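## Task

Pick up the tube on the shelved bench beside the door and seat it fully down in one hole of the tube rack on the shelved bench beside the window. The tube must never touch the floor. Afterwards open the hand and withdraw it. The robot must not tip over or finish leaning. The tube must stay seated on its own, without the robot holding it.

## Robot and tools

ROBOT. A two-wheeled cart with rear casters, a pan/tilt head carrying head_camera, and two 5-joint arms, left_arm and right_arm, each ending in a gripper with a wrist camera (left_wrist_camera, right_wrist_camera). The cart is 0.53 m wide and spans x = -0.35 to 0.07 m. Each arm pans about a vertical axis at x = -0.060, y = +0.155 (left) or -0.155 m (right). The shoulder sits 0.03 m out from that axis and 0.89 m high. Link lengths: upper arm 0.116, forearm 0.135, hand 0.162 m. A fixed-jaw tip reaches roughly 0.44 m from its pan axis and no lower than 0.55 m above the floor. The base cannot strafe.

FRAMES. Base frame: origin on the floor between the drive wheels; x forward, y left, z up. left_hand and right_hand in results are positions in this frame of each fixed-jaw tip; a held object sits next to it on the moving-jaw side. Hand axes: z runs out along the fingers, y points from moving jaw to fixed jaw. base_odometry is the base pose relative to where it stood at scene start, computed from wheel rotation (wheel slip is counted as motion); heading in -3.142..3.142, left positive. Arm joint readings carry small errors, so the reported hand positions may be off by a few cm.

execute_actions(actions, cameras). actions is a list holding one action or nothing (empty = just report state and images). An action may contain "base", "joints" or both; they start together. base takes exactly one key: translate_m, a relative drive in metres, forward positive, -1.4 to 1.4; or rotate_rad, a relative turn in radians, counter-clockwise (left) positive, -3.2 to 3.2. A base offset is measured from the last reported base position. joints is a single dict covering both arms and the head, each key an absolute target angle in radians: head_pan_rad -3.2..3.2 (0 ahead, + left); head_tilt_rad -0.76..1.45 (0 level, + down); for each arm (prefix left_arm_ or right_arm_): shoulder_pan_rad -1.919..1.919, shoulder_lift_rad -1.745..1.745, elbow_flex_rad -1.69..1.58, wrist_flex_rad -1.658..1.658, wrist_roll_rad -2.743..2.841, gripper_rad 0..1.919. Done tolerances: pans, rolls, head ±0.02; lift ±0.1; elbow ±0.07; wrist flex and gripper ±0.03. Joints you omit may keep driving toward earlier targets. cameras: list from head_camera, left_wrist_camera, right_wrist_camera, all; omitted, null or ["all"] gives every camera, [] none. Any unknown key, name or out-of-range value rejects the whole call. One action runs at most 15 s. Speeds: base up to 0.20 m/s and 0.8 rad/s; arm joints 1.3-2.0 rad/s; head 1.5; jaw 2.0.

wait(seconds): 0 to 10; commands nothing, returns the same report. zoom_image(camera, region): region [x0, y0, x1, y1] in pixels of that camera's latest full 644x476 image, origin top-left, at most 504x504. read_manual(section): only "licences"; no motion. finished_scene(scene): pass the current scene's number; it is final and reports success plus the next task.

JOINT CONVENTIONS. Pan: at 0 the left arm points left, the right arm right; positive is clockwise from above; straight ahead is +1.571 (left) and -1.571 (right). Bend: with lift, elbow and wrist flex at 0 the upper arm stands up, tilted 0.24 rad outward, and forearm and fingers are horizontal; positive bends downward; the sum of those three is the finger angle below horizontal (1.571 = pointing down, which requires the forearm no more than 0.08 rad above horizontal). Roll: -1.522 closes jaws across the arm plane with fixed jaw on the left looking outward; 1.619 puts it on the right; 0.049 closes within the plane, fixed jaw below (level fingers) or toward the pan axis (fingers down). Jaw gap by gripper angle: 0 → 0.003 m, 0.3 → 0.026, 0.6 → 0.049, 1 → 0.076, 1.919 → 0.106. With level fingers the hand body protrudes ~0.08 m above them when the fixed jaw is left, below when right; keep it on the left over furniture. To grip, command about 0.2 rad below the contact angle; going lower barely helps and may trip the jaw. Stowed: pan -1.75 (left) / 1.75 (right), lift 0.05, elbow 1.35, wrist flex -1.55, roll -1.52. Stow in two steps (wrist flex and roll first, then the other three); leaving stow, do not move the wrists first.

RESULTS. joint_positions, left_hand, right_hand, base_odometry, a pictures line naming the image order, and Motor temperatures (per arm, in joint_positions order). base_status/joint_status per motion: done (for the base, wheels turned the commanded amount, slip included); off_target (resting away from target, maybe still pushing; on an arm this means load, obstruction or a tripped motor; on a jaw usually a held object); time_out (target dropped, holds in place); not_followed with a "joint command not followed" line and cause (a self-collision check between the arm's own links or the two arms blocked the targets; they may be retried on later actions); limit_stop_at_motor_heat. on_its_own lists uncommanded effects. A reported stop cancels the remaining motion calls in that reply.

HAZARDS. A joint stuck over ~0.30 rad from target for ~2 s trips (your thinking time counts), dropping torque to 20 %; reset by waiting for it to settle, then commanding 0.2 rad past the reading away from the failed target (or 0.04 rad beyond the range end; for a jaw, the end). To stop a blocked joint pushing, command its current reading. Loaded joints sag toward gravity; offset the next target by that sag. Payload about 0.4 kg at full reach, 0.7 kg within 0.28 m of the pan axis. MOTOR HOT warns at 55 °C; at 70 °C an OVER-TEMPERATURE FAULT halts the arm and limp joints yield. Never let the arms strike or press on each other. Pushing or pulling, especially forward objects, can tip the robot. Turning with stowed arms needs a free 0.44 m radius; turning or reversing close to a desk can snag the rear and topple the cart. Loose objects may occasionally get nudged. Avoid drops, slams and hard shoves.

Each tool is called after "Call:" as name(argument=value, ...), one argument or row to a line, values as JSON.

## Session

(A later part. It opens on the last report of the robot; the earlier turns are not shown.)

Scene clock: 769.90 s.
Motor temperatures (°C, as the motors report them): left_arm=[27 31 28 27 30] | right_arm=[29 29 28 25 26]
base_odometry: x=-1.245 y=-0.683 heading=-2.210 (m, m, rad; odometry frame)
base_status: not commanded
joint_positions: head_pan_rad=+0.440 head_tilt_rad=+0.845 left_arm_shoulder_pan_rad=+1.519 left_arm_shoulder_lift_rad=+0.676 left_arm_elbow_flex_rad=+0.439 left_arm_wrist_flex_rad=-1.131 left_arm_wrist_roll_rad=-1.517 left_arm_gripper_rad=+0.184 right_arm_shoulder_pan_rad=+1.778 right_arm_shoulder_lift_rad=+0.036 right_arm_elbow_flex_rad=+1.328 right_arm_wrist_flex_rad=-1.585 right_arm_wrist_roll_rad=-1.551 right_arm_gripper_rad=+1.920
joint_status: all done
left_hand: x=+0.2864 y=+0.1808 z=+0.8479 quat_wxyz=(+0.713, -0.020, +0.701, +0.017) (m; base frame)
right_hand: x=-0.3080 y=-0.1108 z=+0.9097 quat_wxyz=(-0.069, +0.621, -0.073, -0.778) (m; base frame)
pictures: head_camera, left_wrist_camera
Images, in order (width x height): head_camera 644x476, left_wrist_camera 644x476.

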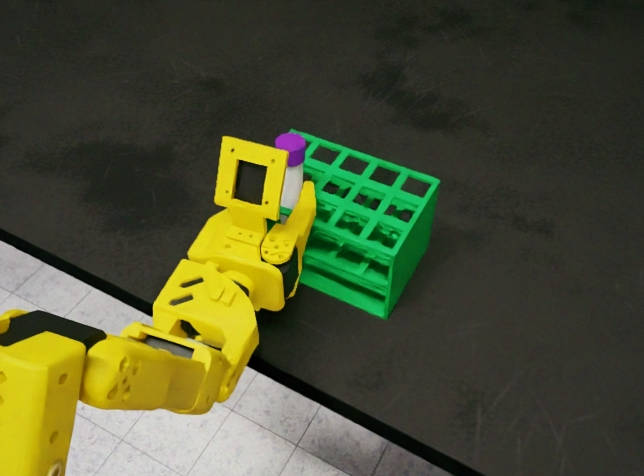

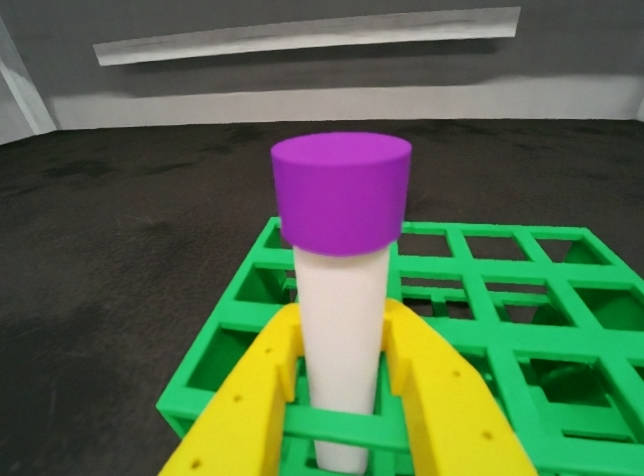

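Call:
execute_actions(
  actions=[
    {"joints":{"left_arm_shoulder_lift_rad":0.73,"left_arm_elbow_flex_rad":0.39,"left_arm_wrist_flex_rad":-1.18}},
  ],
  cameras=["head_camera","left_wrist_camera"],
)

Scene clock: 781.57 s.
Motor temperatures (°C, as the motors report them): left_arm=[27 31 28 27 30] | right_arm=[29 29 28 25 26]
base_odometry: x=-1.245 y=-0.683 heading=-2.210 (m, m, rad; odometry frame)
base_status: not commanded
joint_positions: head_pan_rad=+0.440 head_tilt_rad=+0.845 left_arm_shoulder_pan_rad=+1.519 left_arm_shoulder_lift_rad=+0.728 left_arm_elbow_flex_rad=+0.399 left_arm_wrist_flex_rad=-1.176 left_arm_wrist_roll_rad=-1.517 left_arm_gripper_rad=+0.184 right_arm_shoulder_pan_rad=+1.778 right_arm_shoulder_lift_rad=+0.036 right_arm_elbow_flex_rad=+1.328 right_arm_wrist_flex_rad=-1.585 right_arm_wrist_roll_rad=-1.551 right_arm_gripper_rad=+1.920
joint_status: all done
left_hand: x=+0.2883 y=+0.1809 z=+0.8474 quat_wxyz=(+0.724, -0.020, +0.689, +0.017) (m; base frame)
right_hand: x=-0.3080 y=-0.1108 z=+0.9097 quat_wxyz=(-0.069, +0.621, -0.073, -0.778) (m; base frame)
pictures: head_camera, left_wrist_camera
Images, in order (width x height): head_camera 644x476, left_wrist_camera 644x476.

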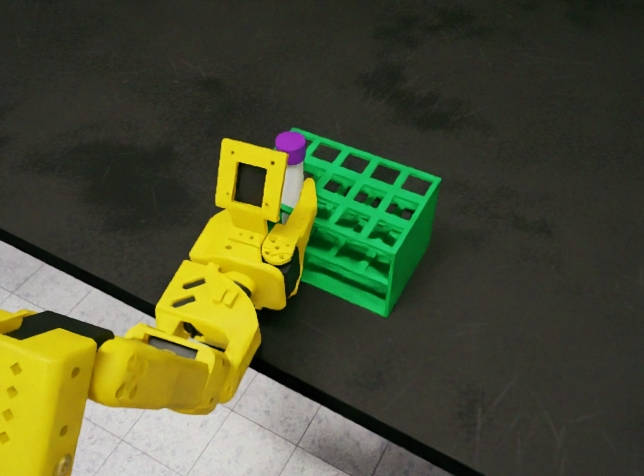

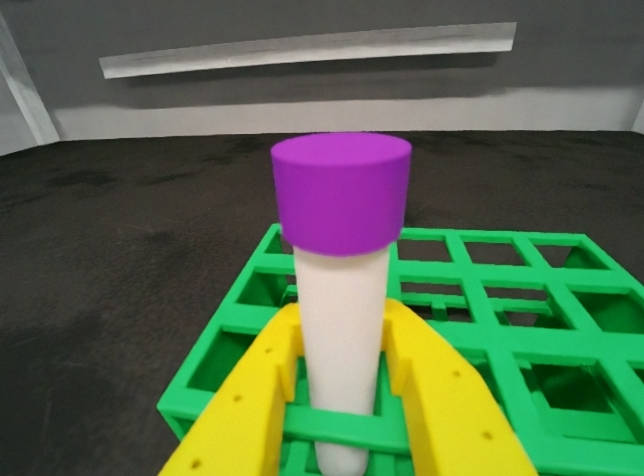

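Call:
execute_actions(
  actions=[
    {"joints":{"left_arm_gripper_rad":0.55,"left_arm_shoulder_lift_rad":0.7,"left_arm_wrist_flex_rad":-1.15}},
  ],
  cameras=["head_camera","left_wrist_camera"],
)

Scene clock: 789.43 s.
Motor temperatures (°C, as the motors report them): left_arm=[27 31 28 27 30] | right_arm=[29 29 28 25 26]
base_odometry: x=-1.245 y=-0.683 heading=-2.210 (m, m, rad; odometry frame)
base_status: not commanded
joint_positions: head_pan_rad=+0.440 head_tilt_rad=+0.845 left_arm_shoulder_pan_rad=+1.511 left_arm_shoulder_lift_rad=+0.722 left_arm_elbow_flex_rad=+0.396 left_arm_wrist_flex_rad=-1.165 left_arm_wrist_roll_rad=-1.517 left_arm_gripper_rad=+0.537 right_arm_shoulder_pan_rad=+1.778 right_arm_shoulder_lift_rad=+0.036 right_arm_elbow_flex_rad=+1.328 right_arm_wrist_flex_rad=-1.585 right_arm_wrist_roll_rad=-1.551 right_arm_gripper_rad=+1.920
joint_status: all done
left_hand: x=+0.2888 y=+0.1836 z=+0.8483 quat_wxyz=(+0.723, -0.022, +0.690, +0.020) (m; base frame)
right_hand: x=-0.3080 y=-0.1108 z=+0.9097 quat_wxyz=(-0.069, +0.621, -0.073, -0.778) (m; base frame)
pictures: head_camera, left_wrist_camera
Images, in order (width x height): head_camera 644x476, left_wrist_camera 644x476.

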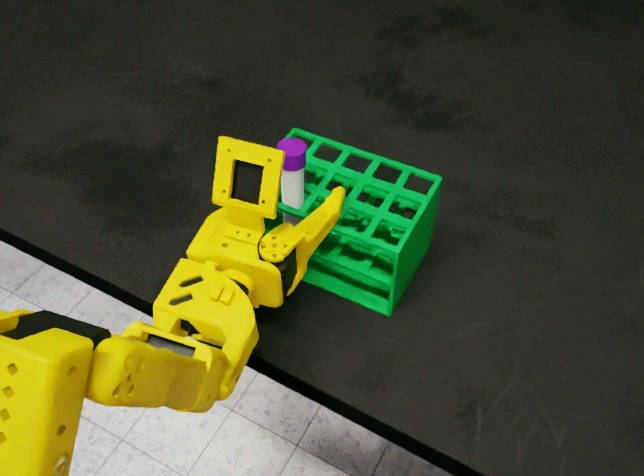

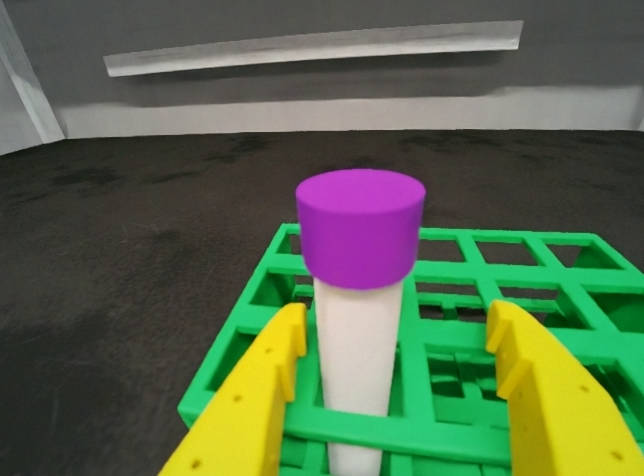

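Call:
execute_actions(
  actions=[
    {"joints":{"left_arm_shoulder_lift_rad":0.6,"left_arm_wrist_flex_rad":-1.09}},
  ],
  cameras=["left_wrist_camera"],
)

Call:
execute_actions(
  actions=[
    {"base":{"translate_m":-0.15},"joints":{"head_pan_rad":0.3,"head_tilt_rad":0.65}},
  ],
  cameras=["head_camera","left_wrist_camera"],
)

Scene clock: 799.97 s.
Motor temperatures (°C, as the motors report them): left_arm=[27 31 28 27 30] | right_arm=[29 29 28 25 26]
base_odometry: x=-1.245 y=-0.683 heading=-2.210 (m, m, rad; odometry frame)
base_status: not commanded
joint_positions: head_pan_rad=+0.440 head_tilt_rad=+0.845 left_arm_shoulder_pan_rad=+1.511 left_arm_shoulder_lift_rad=+0.655 left_arm_elbow_flex_rad=+0.396 left_arm_wrist_flex_rad=-1.093 left_arm_wrist_roll_rad=-1.517 left_arm_gripper_rad=+0.540 right_arm_shoulder_pan_rad=+1.778 right_arm_shoulder_lift_rad=+0.036 right_arm_elbow_flex_rad=+1.328 right_arm_wrist_flex_rad=-1.585 right_arm_wrist_roll_rad=-1.551 right_arm_gripper_rad=+1.920
joint_status: all done
left_hand: x=+0.2920 y=+0.1838 z=+0.8584 quat_wxyz=(+0.722, -0.022, +0.691, +0.020) (m; base frame)
right_hand: x=-0.3080 y=-0.1108 z=+0.9097 quat_wxyz=(-0.069, +0.621, -0.073, -0.778) (m; base frame)
pictures: left_wrist_camera
Images, in order (width x height): left_wrist_camera 644x476.

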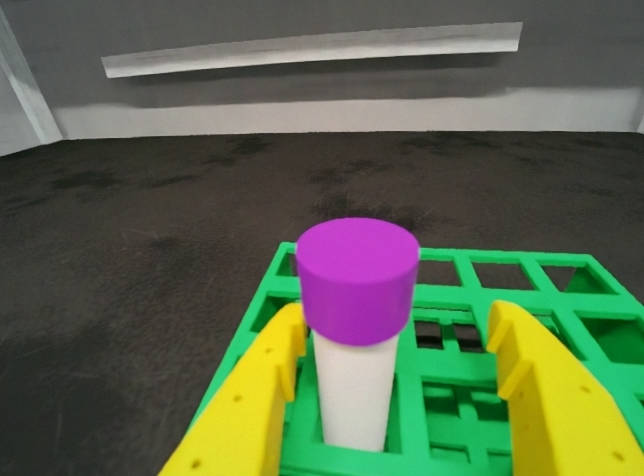

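Scene clock: 801.63 s.
Motor temperatures (°C, as the motors report them): left_arm=[27 31 28 27 30] | right_arm=[29 29 28 25 26]
base_odometry: x=-1.155 y=-0.562 heading=-2.210 (m, m, rad; odometry frame)
base_status: done
joint_positions: head_pan_rad=+0.310 head_tilt_rad=+0.664 left_arm_shoulder_pan_rad=+1.511 left_arm_shoulder_lift_rad=+0.655 left_arm_elbow_flex_rad=+0.396 left_arm_wrist_flex_rad=-1.092 left_arm_wrist_roll_rad=-1.517 left_arm_gripper_rad=+0.540 right_arm_shoulder_pan_rad=+1.778 right_arm_shoulder_lift_rad=+0.036 right_arm_elbow_flex_rad=+1.328 right_arm_wrist_flex_rad=-1.585 right_arm_wrist_roll_rad=-1.551 right_arm_gripper_rad=+1.920
joint_status: all done
left_hand: x=+0.2921 y=+0.1838 z=+0.8582 quat_wxyz=(+0.721, -0.022, +0.692, +0.020) (m; base frame)
right_hand: x=-0.3080 y=-0.1108 z=+0.9097 quat_wxyz=(-0.069, +0.621, -0.073, -0.778) (m; base frame)
pictures: head_camera, left_wrist_camera
Images, in order (width x height): head_camera 644x476, left_wrist_camera 644x476.

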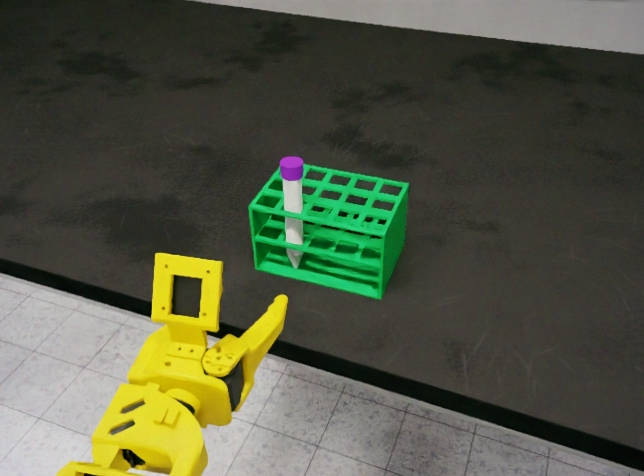

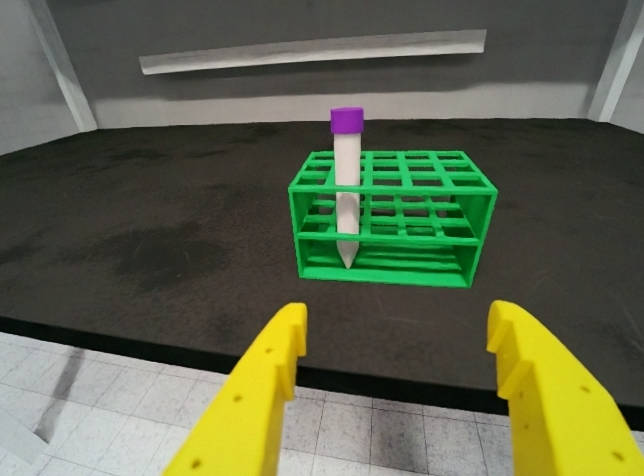

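Call:
execute_actions(
  actions=[
    {"base":{"translate_m":-0.2}},
  ],
  cameras=["head_camera"],
)

Call:
finished_scene(
  scene=1,
)

Scene clock: 809.67 s.
Motor temperatures (°C, as the motors report them): left_arm=[27 31 28 27 30] | right_arm=[29 29 28 25 26]
base_odometry: x=-1.036 y=-0.402 heading=-2.212 (m, m, rad; odometry frame)
base_status: done
joint_positions: head_pan_rad=+0.310 head_tilt_rad=+0.664 left_arm_shoulder_pan_rad=+1.511 left_arm_shoulder_lift_rad=+0.655 left_arm_elbow_flex_rad=+0.396 left_arm_wrist_flex_rad=-1.092 left_arm_wrist_roll_rad=-1.517 left_arm_gripper_rad=+0.540 right_arm_shoulder_pan_rad=+1.778 right_arm_shoulder_lift_rad=+0.036 right_arm_elbow_flex_rad=+1.328 right_arm_wrist_flex_rad=-1.585 right_arm_wrist_roll_rad=-1.551 right_arm_gripper_rad=+1.920
joint_status: not commanded
left_hand: x=+0.2921 y=+0.1838 z=+0.8582 quat_wxyz=(+0.721, -0.022, +0.692, +0.020) (m; base frame)
right_hand: x=-0.3080 y=-0.1108 z=+0.9097 quat_wxyz=(-0.069, +0.621, -0.073, -0.778) (m; base frame)
pictures: head_camera
Images, in order (width x height): head_camera 644x476.

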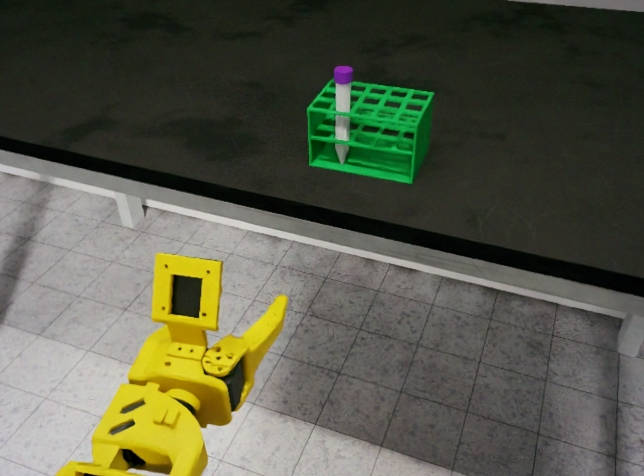

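The scene is finished: the task was done.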